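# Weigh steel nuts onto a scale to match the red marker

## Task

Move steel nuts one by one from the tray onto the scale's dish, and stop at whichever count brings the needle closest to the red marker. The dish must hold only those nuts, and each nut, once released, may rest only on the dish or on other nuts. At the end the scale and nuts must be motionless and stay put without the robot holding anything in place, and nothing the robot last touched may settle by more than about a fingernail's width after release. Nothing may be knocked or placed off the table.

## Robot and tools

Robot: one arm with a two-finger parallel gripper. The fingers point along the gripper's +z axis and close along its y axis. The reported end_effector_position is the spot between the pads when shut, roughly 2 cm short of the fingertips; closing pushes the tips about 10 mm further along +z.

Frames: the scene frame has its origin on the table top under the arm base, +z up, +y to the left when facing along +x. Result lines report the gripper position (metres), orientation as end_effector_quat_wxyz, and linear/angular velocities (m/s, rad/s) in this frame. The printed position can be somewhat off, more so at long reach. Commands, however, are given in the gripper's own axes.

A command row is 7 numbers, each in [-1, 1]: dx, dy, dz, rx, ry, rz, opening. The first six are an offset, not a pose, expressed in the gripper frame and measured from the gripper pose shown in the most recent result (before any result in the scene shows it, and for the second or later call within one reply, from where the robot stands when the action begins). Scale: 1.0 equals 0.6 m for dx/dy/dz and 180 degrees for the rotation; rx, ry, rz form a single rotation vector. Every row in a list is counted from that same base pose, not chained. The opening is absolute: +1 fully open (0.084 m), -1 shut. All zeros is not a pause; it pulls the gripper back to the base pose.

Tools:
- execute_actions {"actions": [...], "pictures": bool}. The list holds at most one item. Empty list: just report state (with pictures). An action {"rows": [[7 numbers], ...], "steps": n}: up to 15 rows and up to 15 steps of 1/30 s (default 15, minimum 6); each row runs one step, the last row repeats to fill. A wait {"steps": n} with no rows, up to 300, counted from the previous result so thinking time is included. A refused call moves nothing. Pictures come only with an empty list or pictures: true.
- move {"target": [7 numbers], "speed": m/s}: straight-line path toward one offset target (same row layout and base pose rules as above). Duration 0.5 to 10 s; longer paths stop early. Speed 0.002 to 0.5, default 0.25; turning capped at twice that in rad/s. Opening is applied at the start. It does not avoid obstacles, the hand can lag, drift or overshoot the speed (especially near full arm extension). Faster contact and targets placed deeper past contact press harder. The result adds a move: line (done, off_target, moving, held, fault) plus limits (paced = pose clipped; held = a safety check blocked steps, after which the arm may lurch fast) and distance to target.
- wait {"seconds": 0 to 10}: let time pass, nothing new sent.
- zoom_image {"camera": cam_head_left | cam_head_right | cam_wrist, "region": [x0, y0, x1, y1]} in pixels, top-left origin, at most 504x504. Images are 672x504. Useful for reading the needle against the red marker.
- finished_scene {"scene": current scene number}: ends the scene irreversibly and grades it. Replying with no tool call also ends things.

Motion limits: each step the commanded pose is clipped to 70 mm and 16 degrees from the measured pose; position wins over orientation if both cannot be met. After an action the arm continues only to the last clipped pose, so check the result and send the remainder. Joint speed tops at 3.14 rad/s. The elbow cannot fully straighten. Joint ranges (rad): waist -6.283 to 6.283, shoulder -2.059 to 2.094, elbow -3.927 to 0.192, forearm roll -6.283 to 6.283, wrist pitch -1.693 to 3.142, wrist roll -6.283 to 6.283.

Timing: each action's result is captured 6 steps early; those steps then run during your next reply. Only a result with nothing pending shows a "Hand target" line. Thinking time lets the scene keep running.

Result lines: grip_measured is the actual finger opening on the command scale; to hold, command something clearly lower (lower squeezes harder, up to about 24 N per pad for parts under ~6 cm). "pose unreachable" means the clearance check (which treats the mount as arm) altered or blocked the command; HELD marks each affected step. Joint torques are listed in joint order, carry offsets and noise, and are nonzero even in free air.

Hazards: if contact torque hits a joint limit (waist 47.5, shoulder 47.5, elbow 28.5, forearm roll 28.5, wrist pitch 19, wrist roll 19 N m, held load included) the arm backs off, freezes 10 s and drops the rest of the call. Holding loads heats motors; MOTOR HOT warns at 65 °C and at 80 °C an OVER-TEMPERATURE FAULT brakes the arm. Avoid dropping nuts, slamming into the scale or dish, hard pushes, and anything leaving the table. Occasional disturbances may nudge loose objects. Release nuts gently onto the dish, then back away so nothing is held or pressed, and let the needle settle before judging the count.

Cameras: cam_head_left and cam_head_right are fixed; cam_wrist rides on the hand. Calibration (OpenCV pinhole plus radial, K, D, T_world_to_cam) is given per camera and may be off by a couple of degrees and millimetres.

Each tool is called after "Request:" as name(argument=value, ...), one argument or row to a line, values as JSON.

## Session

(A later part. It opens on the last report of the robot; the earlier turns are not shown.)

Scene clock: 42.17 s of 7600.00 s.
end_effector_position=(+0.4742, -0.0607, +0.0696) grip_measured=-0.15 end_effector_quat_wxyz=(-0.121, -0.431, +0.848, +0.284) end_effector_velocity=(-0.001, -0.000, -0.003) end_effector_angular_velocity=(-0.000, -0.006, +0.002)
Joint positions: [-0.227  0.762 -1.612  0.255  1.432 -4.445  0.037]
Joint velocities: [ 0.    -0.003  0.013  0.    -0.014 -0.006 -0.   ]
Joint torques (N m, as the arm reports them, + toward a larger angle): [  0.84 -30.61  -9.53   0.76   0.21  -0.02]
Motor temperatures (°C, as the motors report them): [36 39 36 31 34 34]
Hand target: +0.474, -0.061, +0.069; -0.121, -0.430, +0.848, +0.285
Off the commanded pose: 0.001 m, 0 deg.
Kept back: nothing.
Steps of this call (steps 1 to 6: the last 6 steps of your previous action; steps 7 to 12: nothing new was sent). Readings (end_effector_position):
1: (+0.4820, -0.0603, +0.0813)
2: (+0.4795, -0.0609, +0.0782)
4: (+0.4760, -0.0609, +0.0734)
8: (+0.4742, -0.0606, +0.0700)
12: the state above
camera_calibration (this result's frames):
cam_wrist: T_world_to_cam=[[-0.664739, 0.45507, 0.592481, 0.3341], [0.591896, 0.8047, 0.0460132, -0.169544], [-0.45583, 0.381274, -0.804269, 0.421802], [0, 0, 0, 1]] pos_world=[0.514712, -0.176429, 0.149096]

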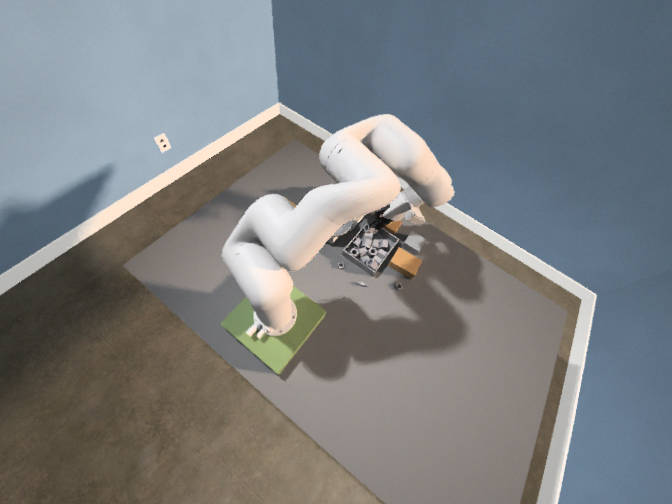

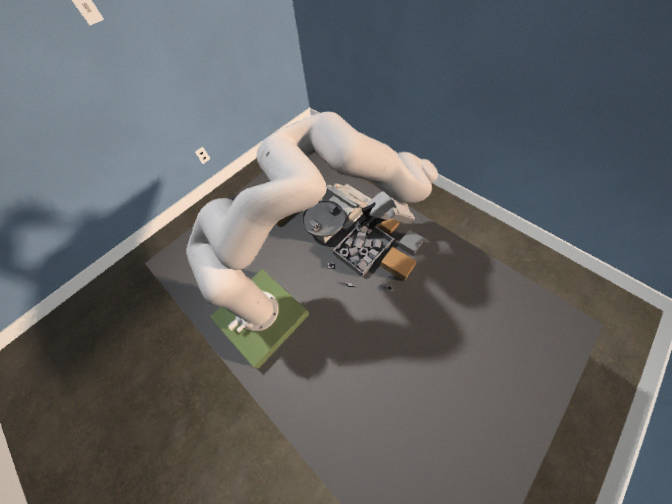

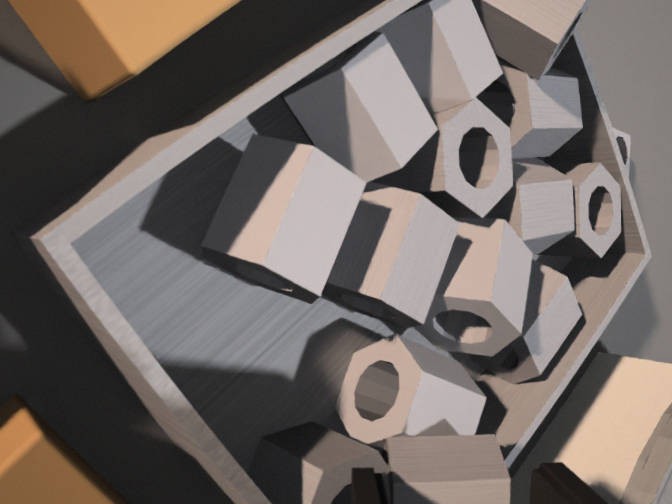

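Request:
execute_actions(
  actions=[
    {"rows": [[0,0,-0.005,0,0,0,-0.14],[0,0,-0.012,0,0,0,-0.14],[0,0,-0.022,0,0,0,-0.14],[0,0,-0.032,0,0,0,-0.14],[0,0,-0.041,0,0,0,-0.14],[0,0,-0.047,0,0,0,-0.14],[0,0,-0.05,0,0,0,-0.14]], "steps": 10},
  ],
)

Request:
move(
  target=[0.066,-0.0392,0.0073,0.1988,-0.0326,0.1416,-0.1],
  speed=0.3,
)

Scene clock: 47.83 s of 7600.00 s.
end_effector_position=(+0.4750, -0.0618, +0.0719) grip_measured=-0.15 end_effector_quat_wxyz=(-0.122, -0.430, +0.848, +0.285) end_effector_velocity=(+0.033, -0.027, +0.061) end_effector_angular_velocity=(-0.001, +0.002, +0.001)
Joint positions: [-0.229  0.763 -1.622  0.254  1.442 -4.444  0.037]
Joint velocities: [-0.035  0.022 -0.235 -0.028  0.214  0.029 -0.   ]
Joint torques (N m, as the arm reports them, + toward a larger angle): [ -0.24 -32.6  -11.09   0.11   0.03  -0.03]
Motor temperatures (°C, as the motors report them): [36 39 36 31 34 34]
Steps of this call (steps 1 to 166: nothing new was sent; steps 167 to 170: the first 4 steps of this action). Readings (end_effector_position):
167: (+0.4738, -0.0607, +0.0691)
168: (+0.4738, -0.0608, +0.0695)
170: the state above

Scene clock: 50.13 s of 7600.00 s.
end_effector_position=(+0.4769, -0.1125, +0.0743) grip_measured=-0.11 end_effector_quat_wxyz=(-0.000, -0.238, +0.971, +0.001) end_effector_velocity=(-0.001, -0.000, -0.001) end_effector_angular_velocity=(-0.009, -0.001, -0.006)
Joint positions: [-0.204  0.368 -0.985 -0.007  0.615 -3.846  0.039]
Joint velocities: [ 0.002 -0.001  0.006 -0.015 -0.008  0.02   0.   ]
Joint torques (N m, as the arm reports them, + toward a larger angle): [  0.98 -24.14  -9.62   0.47  -2.02   0.14]
Motor temperatures (°C, as the motors report them): [36 39 36 31 34 34]
Hand target: +0.477, -0.112, +0.074; -0.001, -0.238, +0.971, +0.000
Off your previous action's commanded pose: 0.004 m, 0 deg at its last step (step 6 of this call).
Off the commanded pose: 0.000 m, 0 deg.
Kept back: nothing.
move: done
camera_calibration (this result's frames):
cam_wrist: T_world_to_cam=[[-0.472081, 0.881499, 0.00993178, 0.356], [0.881533, 0.472119, -0.00180081, -0.301661], [-0.0062764, 0.00790506, -0.999949, 0.204634], [0, 0, 0, 1]] pos_world=[0.43527, -0.173011, 0.200544]

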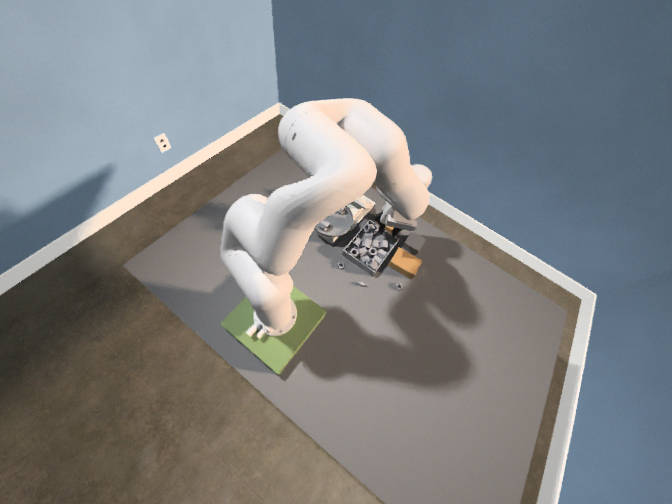

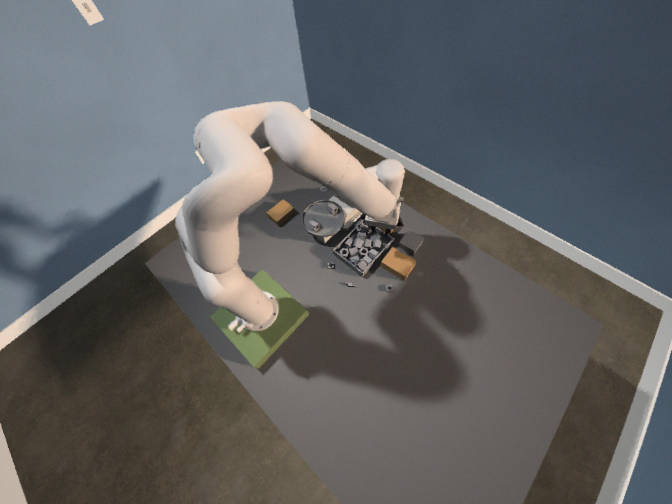

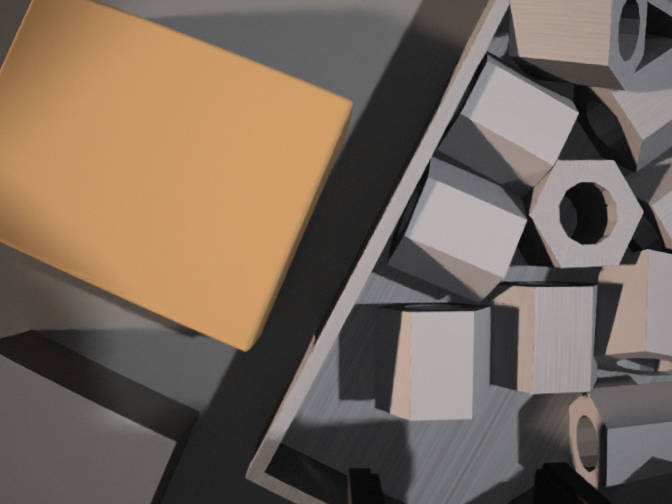

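Request:
zoom_image(
  camera="cam_wrist",
  region=[300, 200, 540, 440],
)

Region (300, 200, 540, 440) of cam_wrist's 672x504 image, scaled by 2.100, with more detail than that image has.

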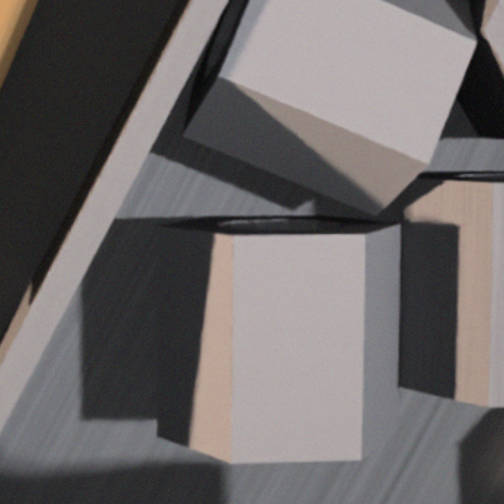

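Request:
move(
  target=[0.0575,-0.0012,0.006,0.1522,-0.1522,0.4829,-0.17],
  speed=0.4,
)

Scene clock: 55.07 s of 7600.00 s.
end_effector_position=(+0.4467, -0.1290, +0.0708) grip_measured=-0.18 end_effector_quat_wxyz=(+0.255, +0.495, +0.816, -0.156) end_effector_velocity=(-0.001, +0.001, -0.001) end_effector_angular_velocity=(-0.006, -0.008, +0.000)
Joint positions: [-0.151  0.268 -0.738 -1.445  0.479 -0.899  0.036]
Joint velocities: [ 0.004  0.001  0.003 -0.026  0.004  0.03   0.   ]
Joint torques (N m, as the arm reports them, + toward a larger angle): [  1.02 -20.81  -8.22   0.91  -0.73  -0.18]
Motor temperatures (°C, as the motors report them): [36 39 36 31 34 34]
Hand target: +0.447, -0.129, +0.071; +0.256, +0.495, +0.816, -0.156
Off the commanded pose: 0.000 m, 0 deg.
Kept back: nothing.
move: done; limits=paced
camera_calibration (this result's frames):
cam_wrist: T_world_to_cam=[[0.880433, 0.474168, -0.00177769, -0.299579], [0.390485, -0.722914, 0.570015, -0.242506], [0.268997, -0.502554, -0.821633, -0.000339175], [0, 0, 0, 1]] pos_world=[0.358546, -0.033431, 0.137421]

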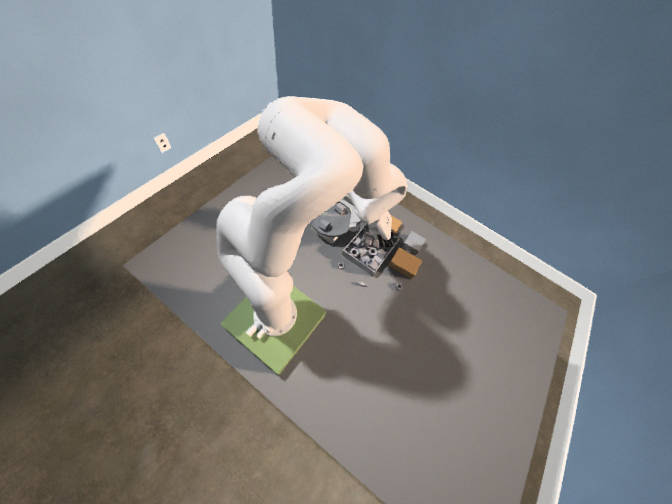

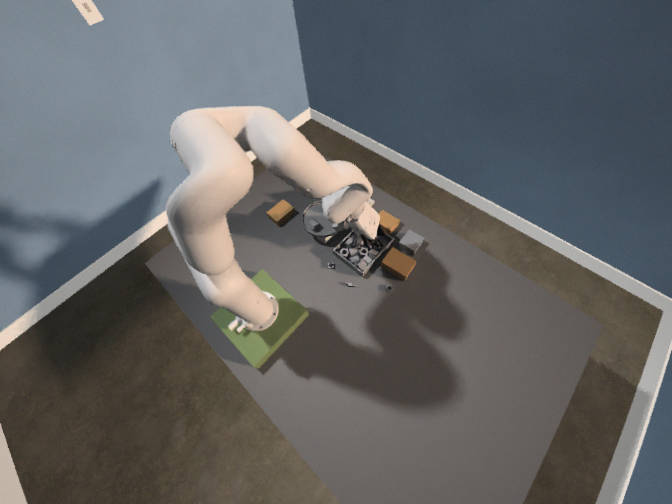

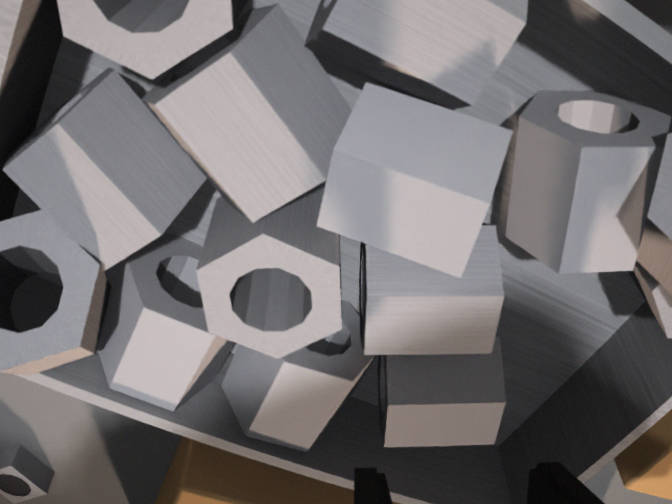

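Request:
move(
  target=[0.0191,-0.0008,0.0273,0,0,0,-0.17],
  speed=0.04,
)

Scene clock: 56.37 s of 7600.00 s.
end_effector_position=(+0.4464, -0.1291, +0.0511) grip_measured=-0.18 end_effector_quat_wxyz=(+0.255, +0.495, +0.816, -0.156) end_effector_velocity=(+0.001, -0.000, -0.001) end_effector_angular_velocity=(-0.001, -0.004, -0.000)
Joint positions: [-0.153  0.331 -0.762 -1.522  0.475 -0.815  0.036]
Joint velocities: [-0.     0.006 -0.003 -0.011 -0.     0.013  0.   ]
Joint torques (N m, as the arm reports them, + toward a larger angle): [  1.13 -21.68  -7.52   0.86  -0.49   0.08]
Motor temperatures (°C, as the motors report them): [36 39 35 31 34 34]
Hand target: +0.446, -0.129, +0.051; +0.255, +0.495, +0.816, -0.156
Off the commanded pose: 0.000 m, 0 deg.
Kept back: nothing.
move: done
camera_calibration (this result's frames):
cam_wrist: T_world_to_cam=[[0.880433, 0.474168, -0.00166701, -0.299206], [0.390448, -0.722978, 0.569959, -0.231223], [0.269051, -0.502462, -0.821671, -0.0165072], [0, 0, 0, 1]] pos_world=[0.358153, -0.0335895, 0.117725]

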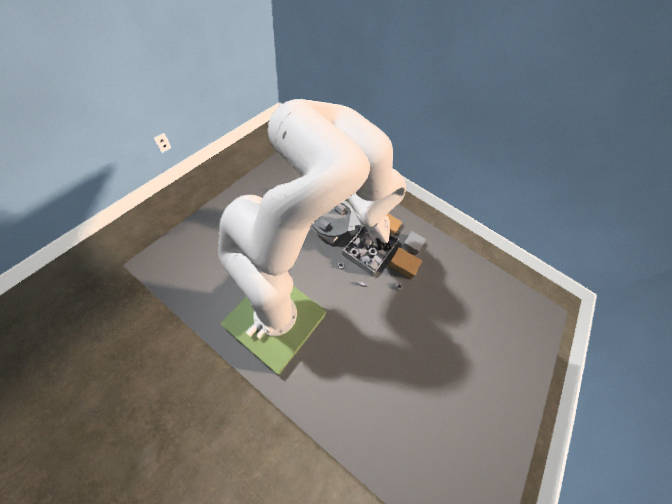

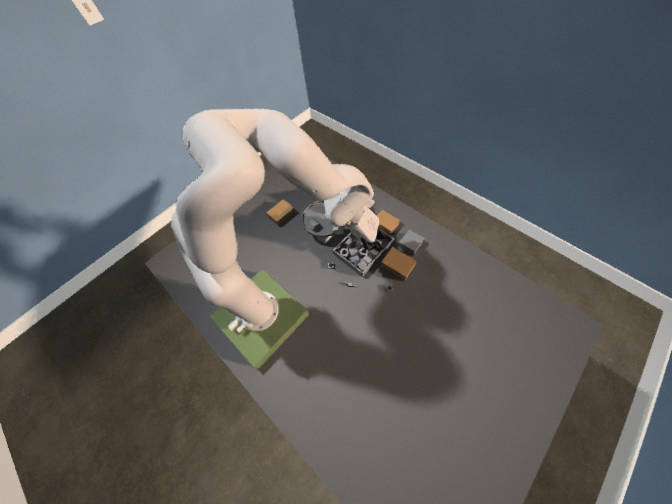

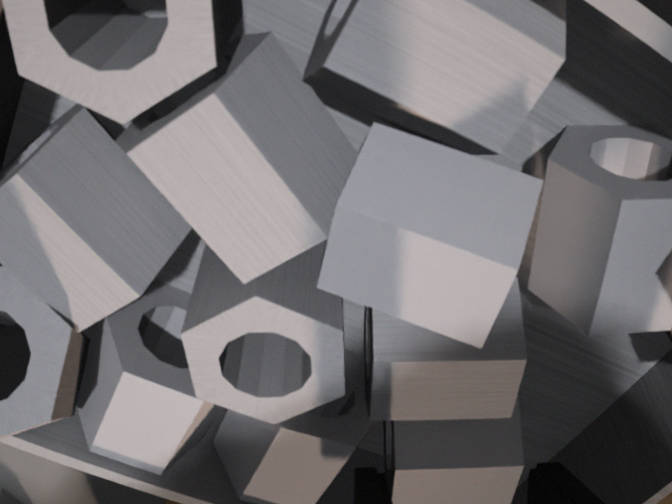

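Request:
execute_actions(
  actions=[
    {"rows": [[0.0008,0,0.0008,0,0,0,-0.17],[0.0016,0,0.0016,0,0,0,-0.17],[0.0024,0,0.0024,0,0,0,-0.17],[0.0032,0,0.003,0,0,0,-0.17]], "steps": 15},
  ],
)

Scene clock: 56.83 s of 7600.00 s.
end_effector_position=(+0.4460, -0.1287, +0.0487) grip_measured=-0.18 end_effector_quat_wxyz=(+0.255, +0.495, +0.816, -0.156) end_effector_velocity=(-0.000, +0.001, -0.004) end_effector_angular_velocity=(+0.000, -0.000, +0.000)
Joint positions: [-0.152  0.338 -0.764 -1.53   0.475 -0.805  0.036]
Joint velocities: [ 0.002  0.011 -0.004 -0.013 -0.     0.017 -0.   ]
Joint torques (N m, as the arm reports them, + toward a larger angle): [  0.98 -21.64  -7.93   0.8   -0.56  -0.08]
Motor temperatures (°C, as the motors report them): [36 39 35 31 34 34]
Steps of this call (steps 1 to 5: nothing new was sent; steps 6 to 14: the first 9 steps of this action). Readings (end_effector_position):
6: (+0.4464, -0.1291, +0.0509)
7: (+0.4464, -0.1291, +0.0508)
9: (+0.4464, -0.1290, +0.0504)
13: (+0.4461, -0.1287, +0.0489)
14: the state above

Request:
execute_actions(
  actions=[
    {"rows": [[0,0,0,0,0,0,-0.22],[0,0,0,0,0,0,-0.26],[0,0,0,0,0,0,-0.3],[0,0,0,0,0,0,-0.33],[0,0,0,0,0,0,-0.45],[0,0,0,0,0,0,-0.6],[0,0,0,0,0,0,-0.7]], "steps": 15},
  ],
  pictures=true,
)

Scene clock: 57.33 s of 7600.00 s.
end_effector_position=(+0.4460, -0.1286, +0.0487) grip_measured=-0.35 end_effector_quat_wxyz=(+0.255, +0.495, +0.816, -0.156) end_effector_velocity=(-0.000, -0.000, -0.000) end_effector_angular_velocity=(-0.000, +0.002, +0.001)
Joint positions: [-0.152  0.338 -0.764 -1.53   0.475 -0.805  0.029]
Joint velocities: [-0.001  0.001 -0.001 -0.    -0.    -0.002 -0.   ]
Joint torques (N m, as the arm reports them, + toward a larger angle): [  1.25 -21.49  -7.78   0.59  -0.45   0.  ]
Motor temperatures (°C, as the motors report them): [36 39 35 31 34 34]
Off your previous action's commanded pose: 0.000 m, 0 deg at its last step (step 6 of this call).
Steps of this call (steps 1 to 6: the last 6 steps of your previous action; steps 7 to 15: the first 9 steps of this action). Readings (end_effector_position):
7: (+0.4461, -0.1286, +0.0486)
8: (+0.4461, -0.1286, +0.0486)
10: (+0.4460, -0.1287, +0.0486)
14: (+0.4460, -0.1286, +0.0487)
15: the state above
camera_calibration (this result's frames):
cam_wrist: T_world_to_cam=[[0.880407, 0.474214, -0.00191814, -0.299119], [0.390679, -0.723014, 0.569755, -0.229507], [0.268799, -0.502366, -0.821812, -0.0180142], [0, 0, 0, 1]] pos_world=[0.357852, -0.0331403, 0.115385]

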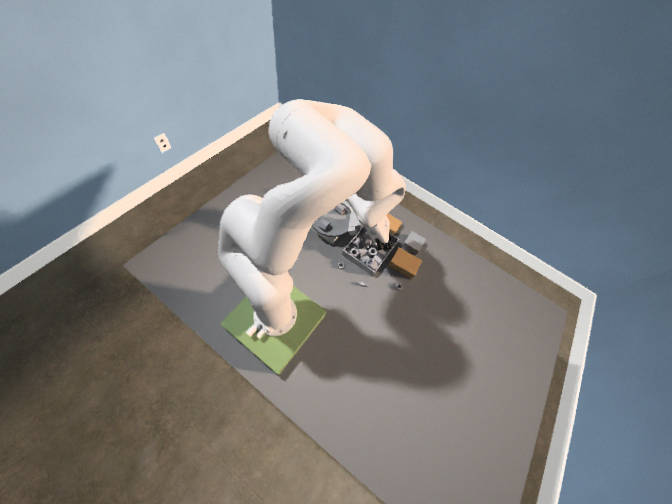

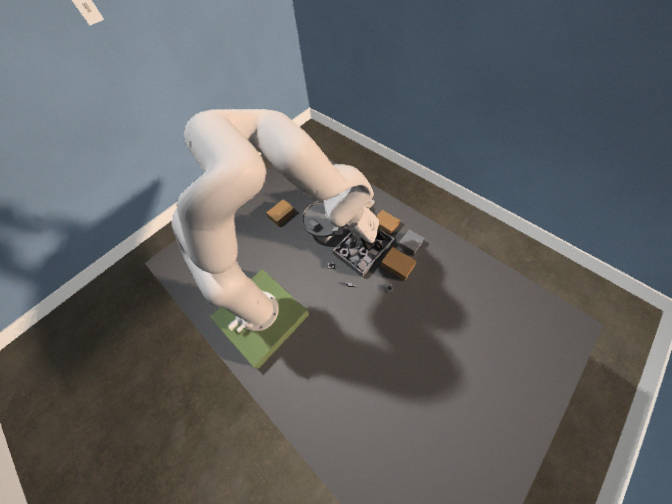

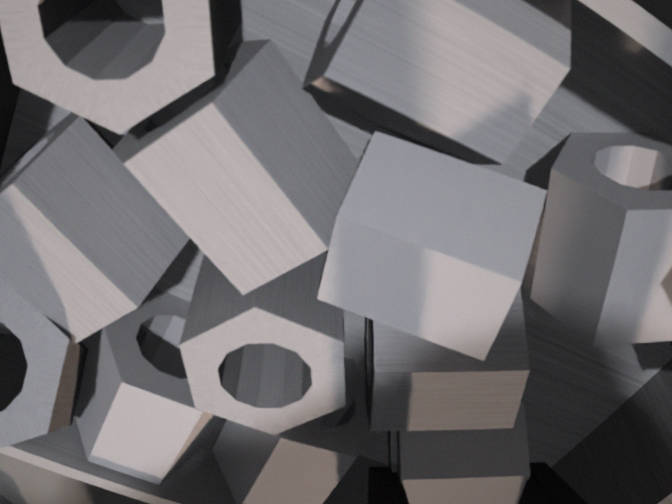

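Request:
execute_actions(
  actions=[
    {"rows": [[-0.001,0,-0.0014,0,0,0,-0.7],[-0.003,0,-0.0043,0,0,0,-0.7],[-0.006,0,-0.0086,0,0,0,-0.7],[-0.010,0,-0.0143,0,0,0,-0.7],[-0.015,0,-0.0214,0,0,0,-0.7],[-0.021,0,-0.03,0,0,0,-0.7],[-0.027,0,-0.0385,0,0,0,-0.7],[-0.033,0,-0.0471,0,0,0,-0.7],[-0.039,0,-0.0557,0,0,0,-0.7],[-0.045,0,-0.0642,0,0,0,-0.7],[-0.050,0,-0.0714,0,0,0,-0.7],[-0.054,0,-0.0771,0,0,0,-0.7],[-0.0565,0,-0.0807,0,0,0,-0.7],[-0.0577,0,-0.0823,0,0,0,-0.7]], "steps": 15},
  ],
)

Request:
move(
  target=[0.2033,0.0681,-0.1955,0.0877,0,0.1251,-0.7],
  speed=0.25,
)

Scene clock: 58.63 s of 7600.00 s.
end_effector_position=(+0.4461, -0.1288, +0.0650) grip_measured=-0.35 end_effector_quat_wxyz=(+0.256, +0.494, +0.816, -0.156) end_effector_velocity=(+0.012, -0.003, +0.142) end_effector_angular_velocity=(-0.006, -0.052, +0.007)
Joint positions: [-0.152  0.285 -0.742 -1.473  0.477 -0.869  0.029]
Joint velocities: [ 0.007 -0.434  0.15   0.448  0.02  -0.503  0.   ]
Joint torques (N m, as the arm reports them, + toward a larger angle): [  1.07 -22.96  -8.51   1.02  -0.53  -0.38]
Motor temperatures (°C, as the motors report them): [36 39 35 31 34 34]
Off your previous action's commanded pose: 0.000 m, 0 deg at its last step (step 6 of this call).
Steps of this call (steps 1 to 6: the last 6 steps of your previous action; steps 7 to 30: nothing new was sent; steps 31 to 39: the first 9 steps of this action). Readings (end_effector_position):
31: (+0.4460, -0.1286, +0.0487)
32: (+0.4459, -0.1286, +0.0488)
34: (+0.4455, -0.1286, +0.0499)
38: (+0.4458, -0.1287, +0.0606)
39: the state above

Scene clock: 60.70 s of 7600.00 s.
end_effector_position=(+0.4057, +0.0372, +0.1336) grip_measured=-0.35 end_effector_quat_wxyz=(+0.213, +0.674, +0.675, -0.212) end_effector_velocity=(-0.000, +0.002, +0.001) end_effector_angular_velocity=(-0.002, +0.002, -0.009)
Joint positions: [ 0.398  0.172 -0.86  -0.673  1.048 -0.748  0.029]
Joint velocities: [ 0.005  0.004 -0.009  0.008  0.012  0.004 -0.   ]
Joint torques (N m, as the arm reports them, + toward a larger angle): [  0.99 -21.53  -9.81   0.06  -0.45   0.02]
Motor temperatures (°C, as the motors report them): [36 39 35 31 34 34]
Hand target: +0.406, +0.038, +0.134; +0.213, +0.674, +0.675, -0.212
Off your previous action's commanded pose: 0.013 m, 1 deg at its last step (step 6 of this call).
Off the commanded pose: 0.001 m, 0 deg.
Kept back: nothing.
move: done
camera_calibration (this result's frames):
cam_wrist: T_world_to_cam=[[0.99987, 0.0160636, 0.001697, -0.37397], [0.0121964, -0.81966, 0.572721, 0.0145155], [0.0105909, -0.572626, -0.819749, 0.252956], [0, 0, 0, 1]] pos_world=[0.371065, 0.162754, 0.199682]

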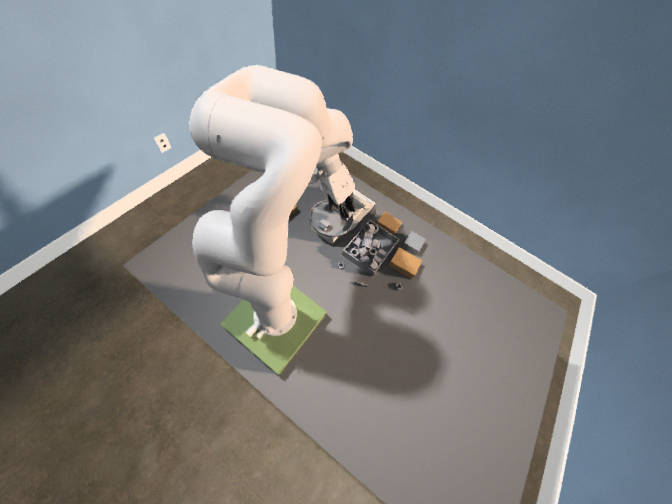

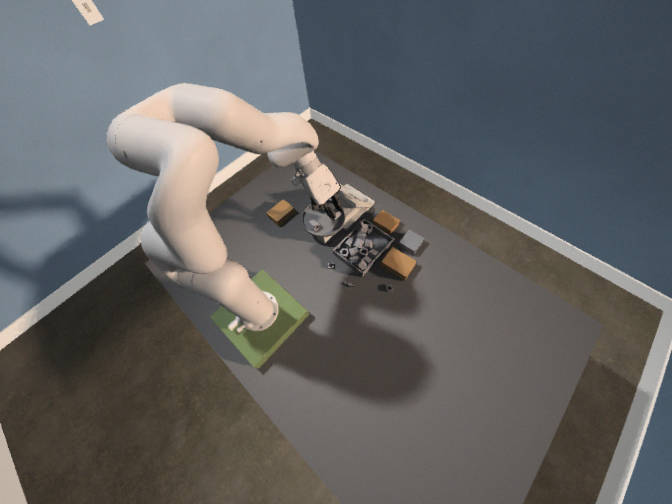

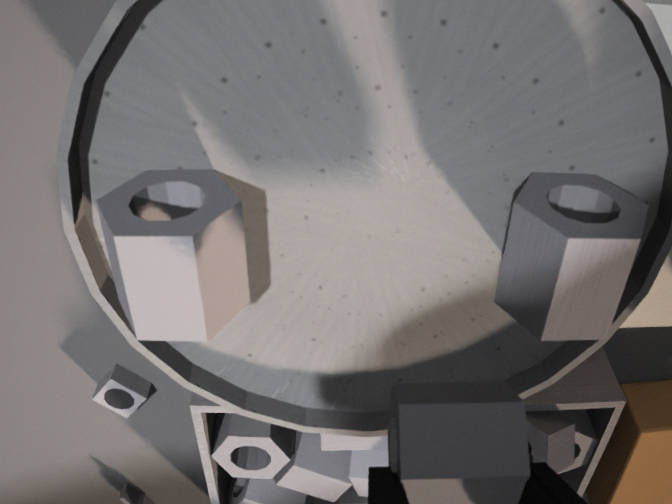

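Request:
move(
  target=[0.0235,0,0.0336,0,0,0,-0.7],
  speed=0.06,
)

Scene clock: 61.77 s of 7600.00 s.
end_effector_position=(+0.4059, +0.0373, +0.1093) grip_measured=-0.35 end_effector_quat_wxyz=(+0.214, +0.674, +0.675, -0.212) end_effector_velocity=(+0.000, +0.000, -0.001) end_effector_angular_velocity=(+0.000, -0.003, -0.002)
Joint positions: [ 0.391  0.23  -0.856 -0.701  0.997 -0.706  0.029]
Joint velocities: [ 0.     0.001  0.    -0.001 -0.002  0.005 -0.   ]
Joint torques (N m, as the arm reports them, + toward a larger angle): [  0.78 -22.26  -9.23   0.09  -0.45   0.01]
Motor temperatures (°C, as the motors report them): [36 39 35 31 34 34]
Hand target: +0.406, +0.037, +0.109; +0.213, +0.674, +0.675, -0.212
Off the commanded pose: 0.000 m, 0 deg.
Kept back: nothing.
move: done
camera_calibration (this result's frames):
cam_wrist: T_world_to_cam=[[0.999867, 0.0161592, 0.00198396, -0.374131], [0.0121135, -0.819823, 0.572489, 0.0285787], [0.0108775, -0.572389, -0.81991, 0.232989], [0, 0, 0, 1]] pos_world=[0.371201, 0.162835, 0.175411]

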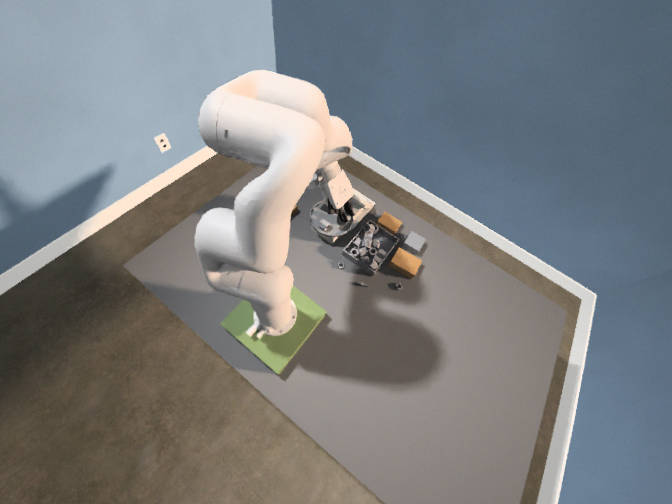

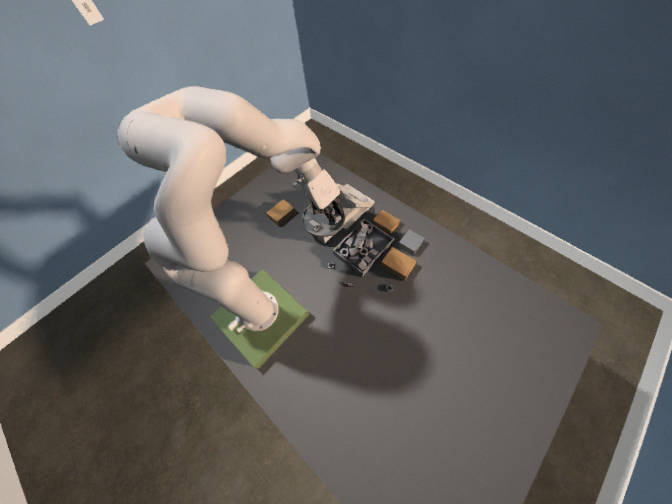

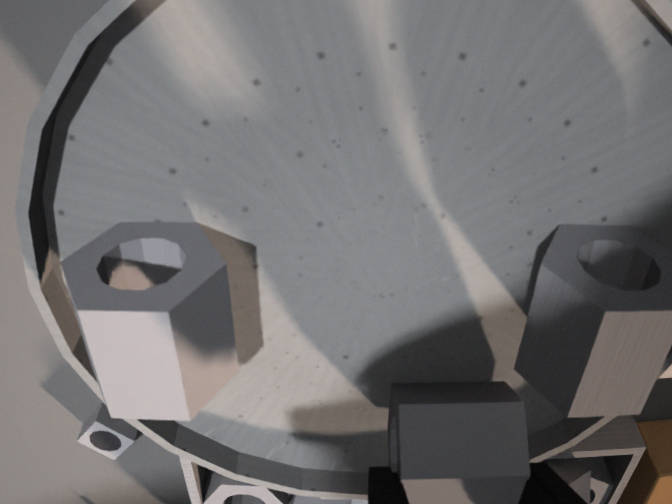

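Request:
execute_actions(
  actions=[
    {"rows": [[0.0005,0,0.0007,0,0,0,-0.7],[0.001,0,0.0014,0,0,0,-0.7],[0.0015,0,0.0021,0,0,0,-0.7],[0.002,0,0.0028,0,0,0,-0.7],[0.0025,0,0.0036,0,0,0,-0.7],[0.003,0,0.0043,0,0,0,-0.7]], "steps": 15},
  ],
)

Request:
execute_actions(
  actions=[
    {"steps": 7},
  ],
)

Scene clock: 62.27 s of 7600.00 s.
end_effector_position=(+0.4058, +0.0372, +0.1068) grip_measured=-0.35 end_effector_quat_wxyz=(+0.213, +0.674, +0.675, -0.212) end_effector_velocity=(+0.001, -0.000, -0.006) end_effector_angular_velocity=(+0.000, -0.003, -0.001)
Joint positions: [ 0.39   0.236 -0.856 -0.704  0.992 -0.701  0.029]
Joint velocities: [-0.003  0.017 -0.002 -0.009 -0.013  0.013 -0.   ]
Joint torques (N m, as the arm reports them, + toward a larger angle): [  0.95 -21.95  -8.98   0.4   -0.42   0.05]
Motor temperatures (°C, as the motors report them): [36 39 35 31 34 34]
Steps of this call (steps 1 to 6: nothing new was sent; steps 7 to 15: the first 9 steps of this action). Readings (end_effector_position):
7: (+0.4058, +0.0372, +0.1090)
8: (+0.4058, +0.0372, +0.1090)
10: (+0.4059, +0.0373, +0.1087)
14: (+0.4058, +0.0373, +0.1071)
15: the state above

Scene clock: 62.50 s of 7600.00 s.
end_effector_position=(+0.4059, +0.0372, +0.1063) grip_measured=-0.35 end_effector_quat_wxyz=(+0.214, +0.674, +0.675, -0.212) end_effector_velocity=(+0.000, +0.000, -0.000) end_effector_angular_velocity=(-0.001, -0.001, +0.002)
Joint positions: [ 0.39   0.237 -0.856 -0.704  0.991 -0.7    0.029]
Joint velocities: [ 0.     0.001  0.    -0.002 -0.001  0.001  0.   ]
Joint torques (N m, as the arm reports them, + toward a larger angle): [  1.04 -21.37  -8.99   0.25  -0.63   0.03]
Motor temperatures (°C, as the motors report them): [36 39 35 31 34 34]
Hand target: +0.406, +0.037, +0.106; +0.213, +0.674, +0.675, -0.212
Off the commanded pose: 0.000 m, 0 deg.
Kept back: nothing.
Steps of this call (steps 1 to 6: the last 6 steps of your previous action; step 7: nothing new was sent). Readings (end_effector_position):
1: (+0.4059, +0.0372, +0.1066)
2: (+0.4059, +0.0372, +0.1065)
4: (+0.4059, +0.0372, +0.1064)
7: the state above

Request:
execute_actions(
  actions=[
    {"rows": [[0,0,0,0,0,0,-0.5],[0,0,0,0,0,0,-0.4],[0,0,0,0,0,0,-0.33],[0,0,0,0,0,0,-0.29],[0,0,0,0,0,0,-0.25],[0,0,0,0,0,0,-0.2],[0,0,0,0,0,0,-0.2],[0,0,0,0,0,0,-0.2],[0,0,0,0,0,0,-0.2],[-0.002,0,-0.003,0,0,0,-0.2],[-0.006,0,-0.0086,0,0,0,-0.2],[-0.012,0,-0.017,0,0,0,-0.2],[-0.019,0,-0.027,0,0,0,-0.2],[-0.026,0,-0.037,0,0,0,-0.2],[-0.031,0,-0.044,0,0,0,-0.2]], "steps": 15},
  ],
)

Scene clock: 64.70 s of 7600.00 s.
end_effector_position=(+0.4058, +0.0373, +0.1062) grip_measured=-0.22 end_effector_quat_wxyz=(+0.213, +0.674, +0.675, -0.212) end_effector_velocity=(+0.001, +0.000, +0.001) end_effector_angular_velocity=(+0.001, -0.002, -0.001)
Joint positions: [ 0.39   0.238 -0.856 -0.704  0.991 -0.7    0.034]
Joint velocities: [ 0.    -0.002 -0.002  0.001  0.001 -0.     0.009]
Joint torques (N m, as the arm reports them, + toward a larger angle): [  0.74 -21.24  -9.12   0.37  -0.42  -0.18]
Motor temperatures (°C, as the motors report them): [36 39 35 31 34 34]
Steps of this call (steps 1 to 57: nothing new was sent; steps 58 to 66: the first 9 steps of this action). Readings (end_effector_position):
58: (+0.4059, +0.0373, +0.1061)
59: (+0.4059, +0.0373, +0.1061)
61: (+0.4059, +0.0373, +0.1062)
65: (+0.4058, +0.0373, +0.1061)
66: the state above

Request:
move(
  target=[-0.1253,-0.1005,0.1107,0.2974,-0.0131,0.402,-0.2],
  speed=0.45,
)

Scene clock: 67.63 s of 7600.00 s.
end_effector_position=(+0.3452, -0.0618, +0.0945) grip_measured=-0.21 end_effector_quat_wxyz=(-0.001, +0.946, +0.002, -0.324) end_effector_velocity=(-0.001, -0.001, -0.001) end_effector_angular_velocity=(-0.001, +0.003, -0.012)
Joint positions: [-0.097  0.416 -1.11  -0.082  1.35  -0.081  0.035]
Joint velocities: [-0.006  0.002  0.001  0.002  0.001  0.005 -0.   ]
Joint torques (N m, as the arm reports them, + toward a larger angle): [  1.09 -24.38  -8.84   0.52   0.14   0.09]
Motor temperatures (°C, as the motors report them): [36 39 35 31 34 34]
Hand target: +0.345, -0.062, +0.094; -0.001, +0.946, +0.001, -0.325
Off your previous action's commanded pose: 0.023 m, 0 deg at its last step (step 6 of this call).
Off the commanded pose: 0.001 m, 0 deg.
Kept back: nothing.
move: done
camera_calibration (this result's frames):
cam_wrist: T_world_to_cam=[[0.0176844, -0.999838, -0.00326996, -0.0351292], [-0.79018, -0.0159799, 0.612667, 0.279437], [-0.61262, -0.00825081, -0.790335, 0.412128], [0, 0, 0, 1]] pos_world=[0.473905, -0.0272578, 0.154403]

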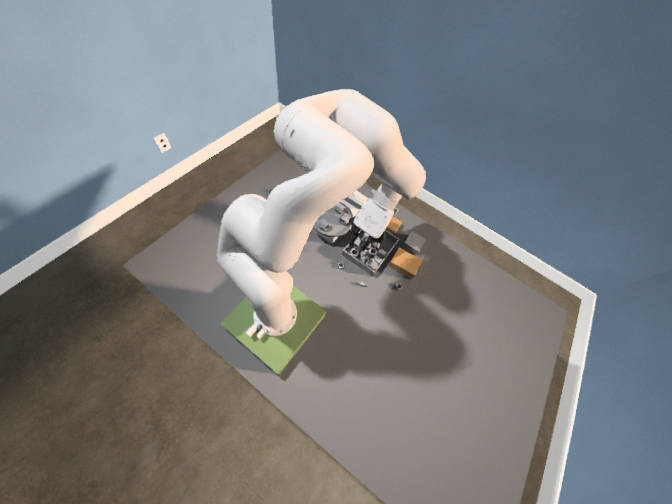

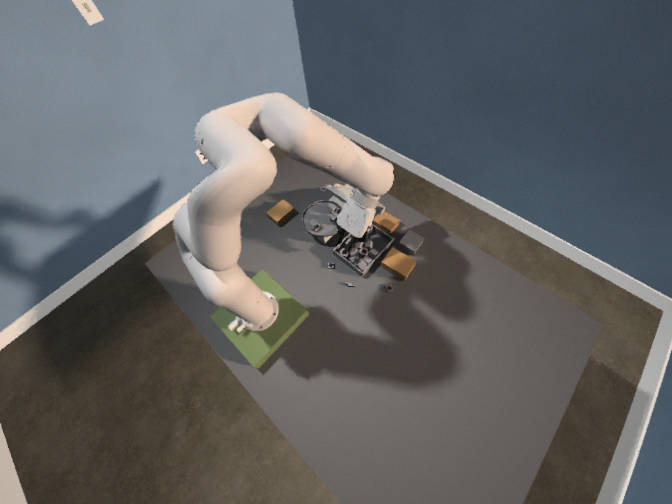

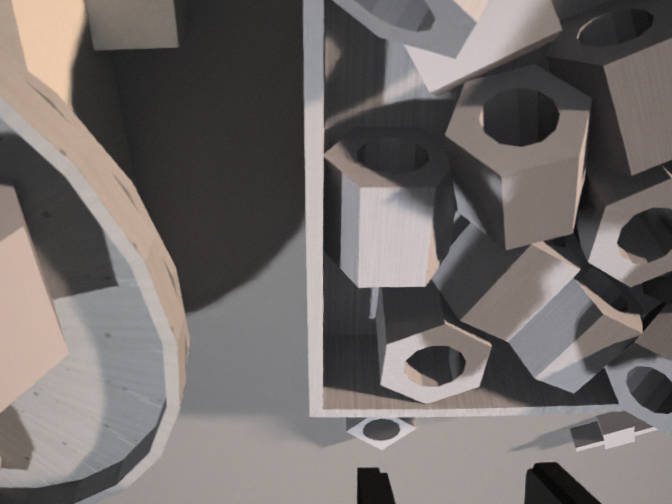

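Request:
zoom_image(
  camera="cam_wrist",
  region=[340, 260, 580, 440],
)

Region (340, 260, 580, 440) of cam_wrist's 672x504 image, scaled by 2.100, with more detail than that image has; it fills the top 378 rows of this view, and the rest is white.

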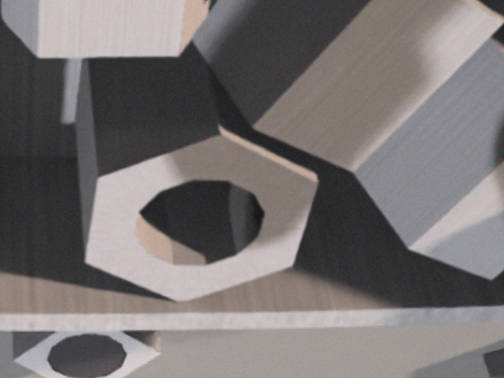

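Request:
move(
  target=[0.0368,-0.0037,0.0615,0.0078,0,0.01,-0.2],
  speed=0.06,
)

Scene clock: 69.80 s of 7600.00 s.
end_effector_position=(+0.3402, -0.0595, +0.0521) grip_measured=-0.21 end_effector_quat_wxyz=(-0.007, +0.946, -0.017, -0.324) end_effector_velocity=(-0.000, -0.000, -0.002) end_effector_angular_velocity=(-0.001, -0.000, -0.001)
Joint positions: [-0.106  0.499 -1.089 -0.065  1.247 -0.055  0.035]
Joint velocities: [-0.001  0.003  0.001 -0.001 -0.005  0.002 -0.   ]
Joint torques (N m, as the arm reports them, + toward a larger angle): [  0.65 -24.75  -8.41   0.32   0.26   0.01]
Motor temperatures (°C, as the motors report them): [36 39 35 31 34 34]
Hand target: +0.340, -0.059, +0.052; -0.007, +0.946, -0.017, -0.324
Off the commanded pose: 0.000 m, 0 deg.
Kept back: nothing.
move: done
camera_calibration (this result's frames):
cam_wrist: T_world_to_cam=[[-0.0218344, -0.999756, -0.00349103, -0.0193702], [-0.790456, 0.0151252, 0.612332, 0.303428], [-0.61213, 0.0161294, -0.790593, 0.376913], [0, 0, 0, 1]] pos_world=[0.470143, -0.0300342, 0.112118]

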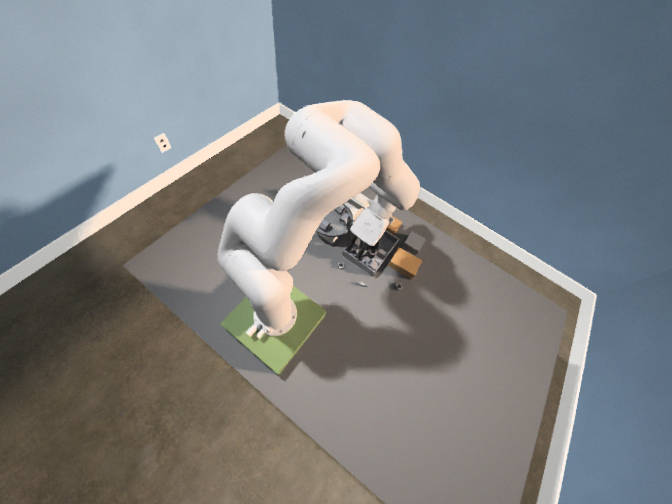

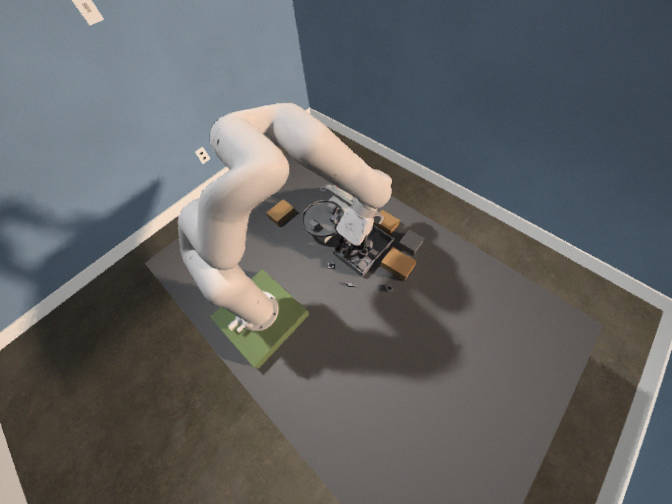

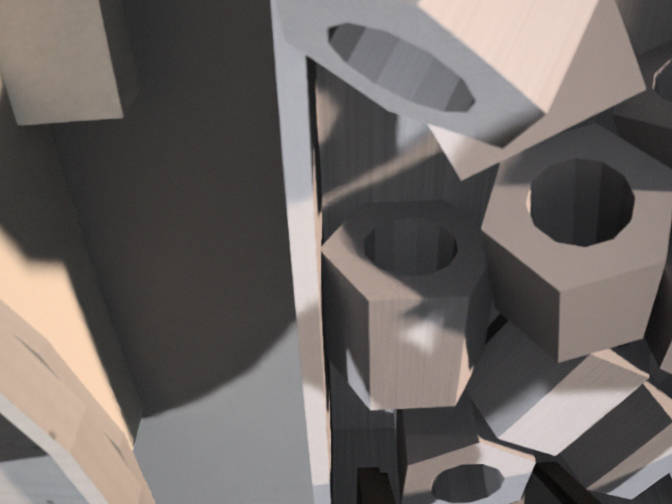

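Request:
execute_actions(
  actions=[
    {"rows": [[0.001,0,0.0007,0,0,0,-0.2],[0.002,0,0.0014,0,0,0,-0.2],[0.003,0,0.0021,0,0,0,-0.2],[0.004,0,0.0028,0,0,0,-0.2]], "steps": 15},
  ],
)

Scene clock: 70.30 s of 7600.00 s.
end_effector_position=(+0.3408, -0.0595, +0.0496) grip_measured=-0.21 end_effector_quat_wxyz=(-0.007, +0.946, -0.017, -0.324) end_effector_velocity=(+0.002, -0.001, -0.003) end_effector_angular_velocity=(+0.000, -0.003, +0.001)
Joint positions: [-0.106  0.507 -1.092 -0.065  1.243 -0.054  0.035]
Joint velocities: [-0.001  0.009 -0.006 -0.001 -0.007 -0.001 -0.   ]
Joint torques (N m, as the arm reports them, + toward a larger angle): [  0.9  -25.4   -8.25   0.7    0.23   0.17]
Motor temperatures (°C, as the motors report them): [36 39 35 31 34 34]
Steps of this call (steps 1 to 6: nothing new was sent; steps 7 to 15: the first 9 steps of this action). Readings (end_effector_position):
7: (+0.3401, -0.0595, +0.0519)
8: (+0.3402, -0.0595, +0.0518)
10: (+0.3405, -0.0595, +0.0513)
14: (+0.3408, -0.0595, +0.0498)
15: the state above

Request:
execute_actions(
  actions=[
    {"rows": [[0,0,0,0,0,0,-0.24],[0,0.0008,0,0,0,0,-0.27],[0,0.0015,0,0,0,0,-0.3],[0,0.0017,0,0,0,0,-0.33],[0,0.0017,0,0,0,0,-0.36],[0,0.0017,0,0,0,0,-0.45],[0,0.0017,0,0,0,0,-0.6],[0,0.0017,0,0,0,0,-0.7]], "steps": 15},
  ],
)

Request:
execute_actions(
  actions=[
    {"steps": 6},
  ],
  pictures=true,
)

Scene clock: 70.80 s of 7600.00 s.
end_effector_position=(+0.3410, -0.0603, +0.0496) grip_measured=-0.35 end_effector_quat_wxyz=(-0.007, +0.946, -0.017, -0.324) end_effector_velocity=(+0.001, -0.001, +0.000) end_effector_angular_velocity=(-0.001, -0.003, -0.000)
Joint positions: [-0.108  0.507 -1.093 -0.066  1.243 -0.055  0.029]
Joint velocities: [-0.003 -0.001 -0.    -0.002 -0.002 -0.001 -0.   ]
Joint torques (N m, as the arm reports them, + toward a larger angle): [  0.86 -24.79  -7.95   0.58   0.3   -0.05]
Motor temperatures (°C, as the motors report them): [36 39 35 31 34 34]
Off your previous action's commanded pose: 0.000 m, 0 deg at its last step (step 6 of this call).
Steps of this call (steps 1 to 6: the last 6 steps of your previous action; steps 7 to 15: the first 9 steps of this action). Readings (end_effector_position):
7: (+0.3411, -0.0595, +0.0494)
8: (+0.3411, -0.0595, +0.0494)
10: (+0.3410, -0.0598, +0.0495)
14: (+0.3410, -0.0603, +0.0496)
15: the state above

Scene clock: 71.00 s of 7600.00 s.
end_effector_position=(+0.3409, -0.0605, +0.0496) grip_measured=-0.35 end_effector_quat_wxyz=(-0.007, +0.946, -0.017, -0.324) end_effector_velocity=(+0.001, -0.001, +0.001) end_effector_angular_velocity=(-0.001, -0.003, +0.001)
Joint positions: [-0.108  0.507 -1.093 -0.066  1.243 -0.056  0.029]
Joint velocities: [-0.001 -0.002 -0.001 -0.002 -0.001 -0.     0.   ]
Joint torques (N m, as the arm reports them, + toward a larger angle): [  0.81 -24.43  -8.12   0.52   0.49  -0.02]
Motor temperatures (°C, as the motors report them): [36 39 35 31 34 34]
Hand target: +0.341, -0.060, +0.050; -0.007, +0.946, -0.017, -0.324
Off the commanded pose: 0.000 m, 0 deg.
Kept back: nothing.
Steps of this call (steps 1 to 6: the last 6 steps of your previous action). Readings (end_effector_position):
1: (+0.3410, -0.0604, +0.0496)
2: (+0.3410, -0.0604, +0.0496)
4: (+0.3409, -0.0604, +0.0496)
6: the state above
camera_calibration (this result's frames):
cam_wrist: T_world_to_cam=[[-0.0218186, -0.999756, -0.00355449, -0.0203476], [-0.790442, 0.0150734, 0.612352, 0.305523], [-0.612149, 0.0161703, -0.790577, 0.375381], [0, 0, 0, 1]] pos_world=[0.470843, -0.0310179, 0.109608]

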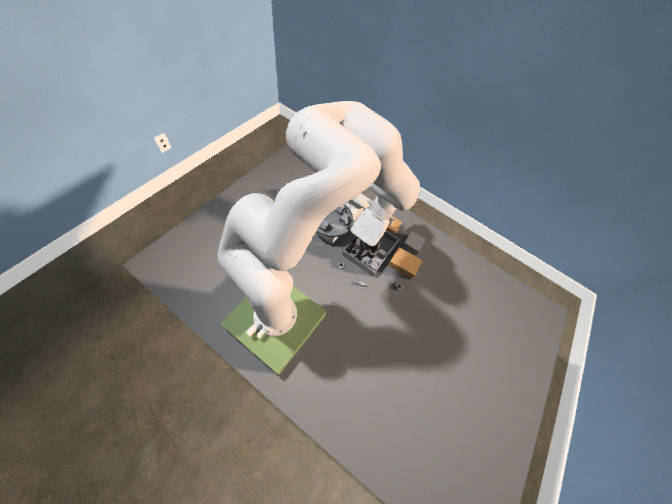

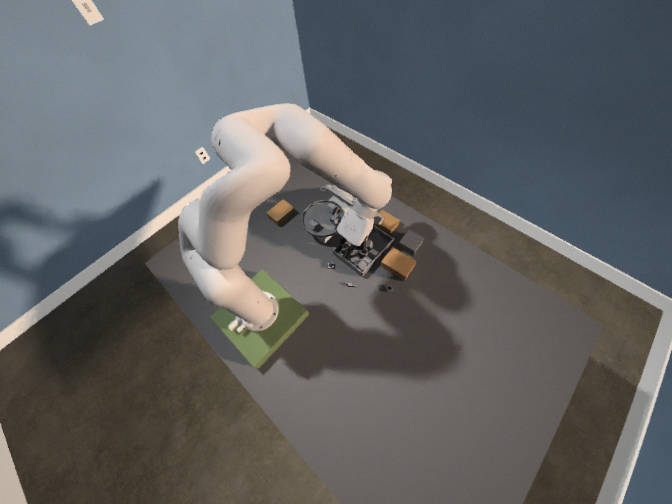

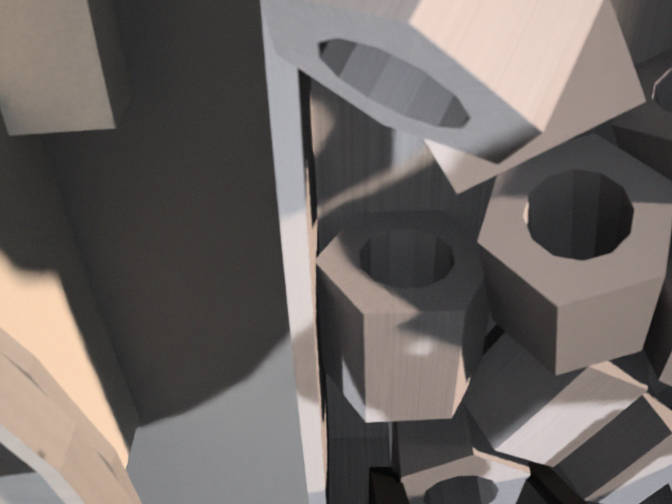

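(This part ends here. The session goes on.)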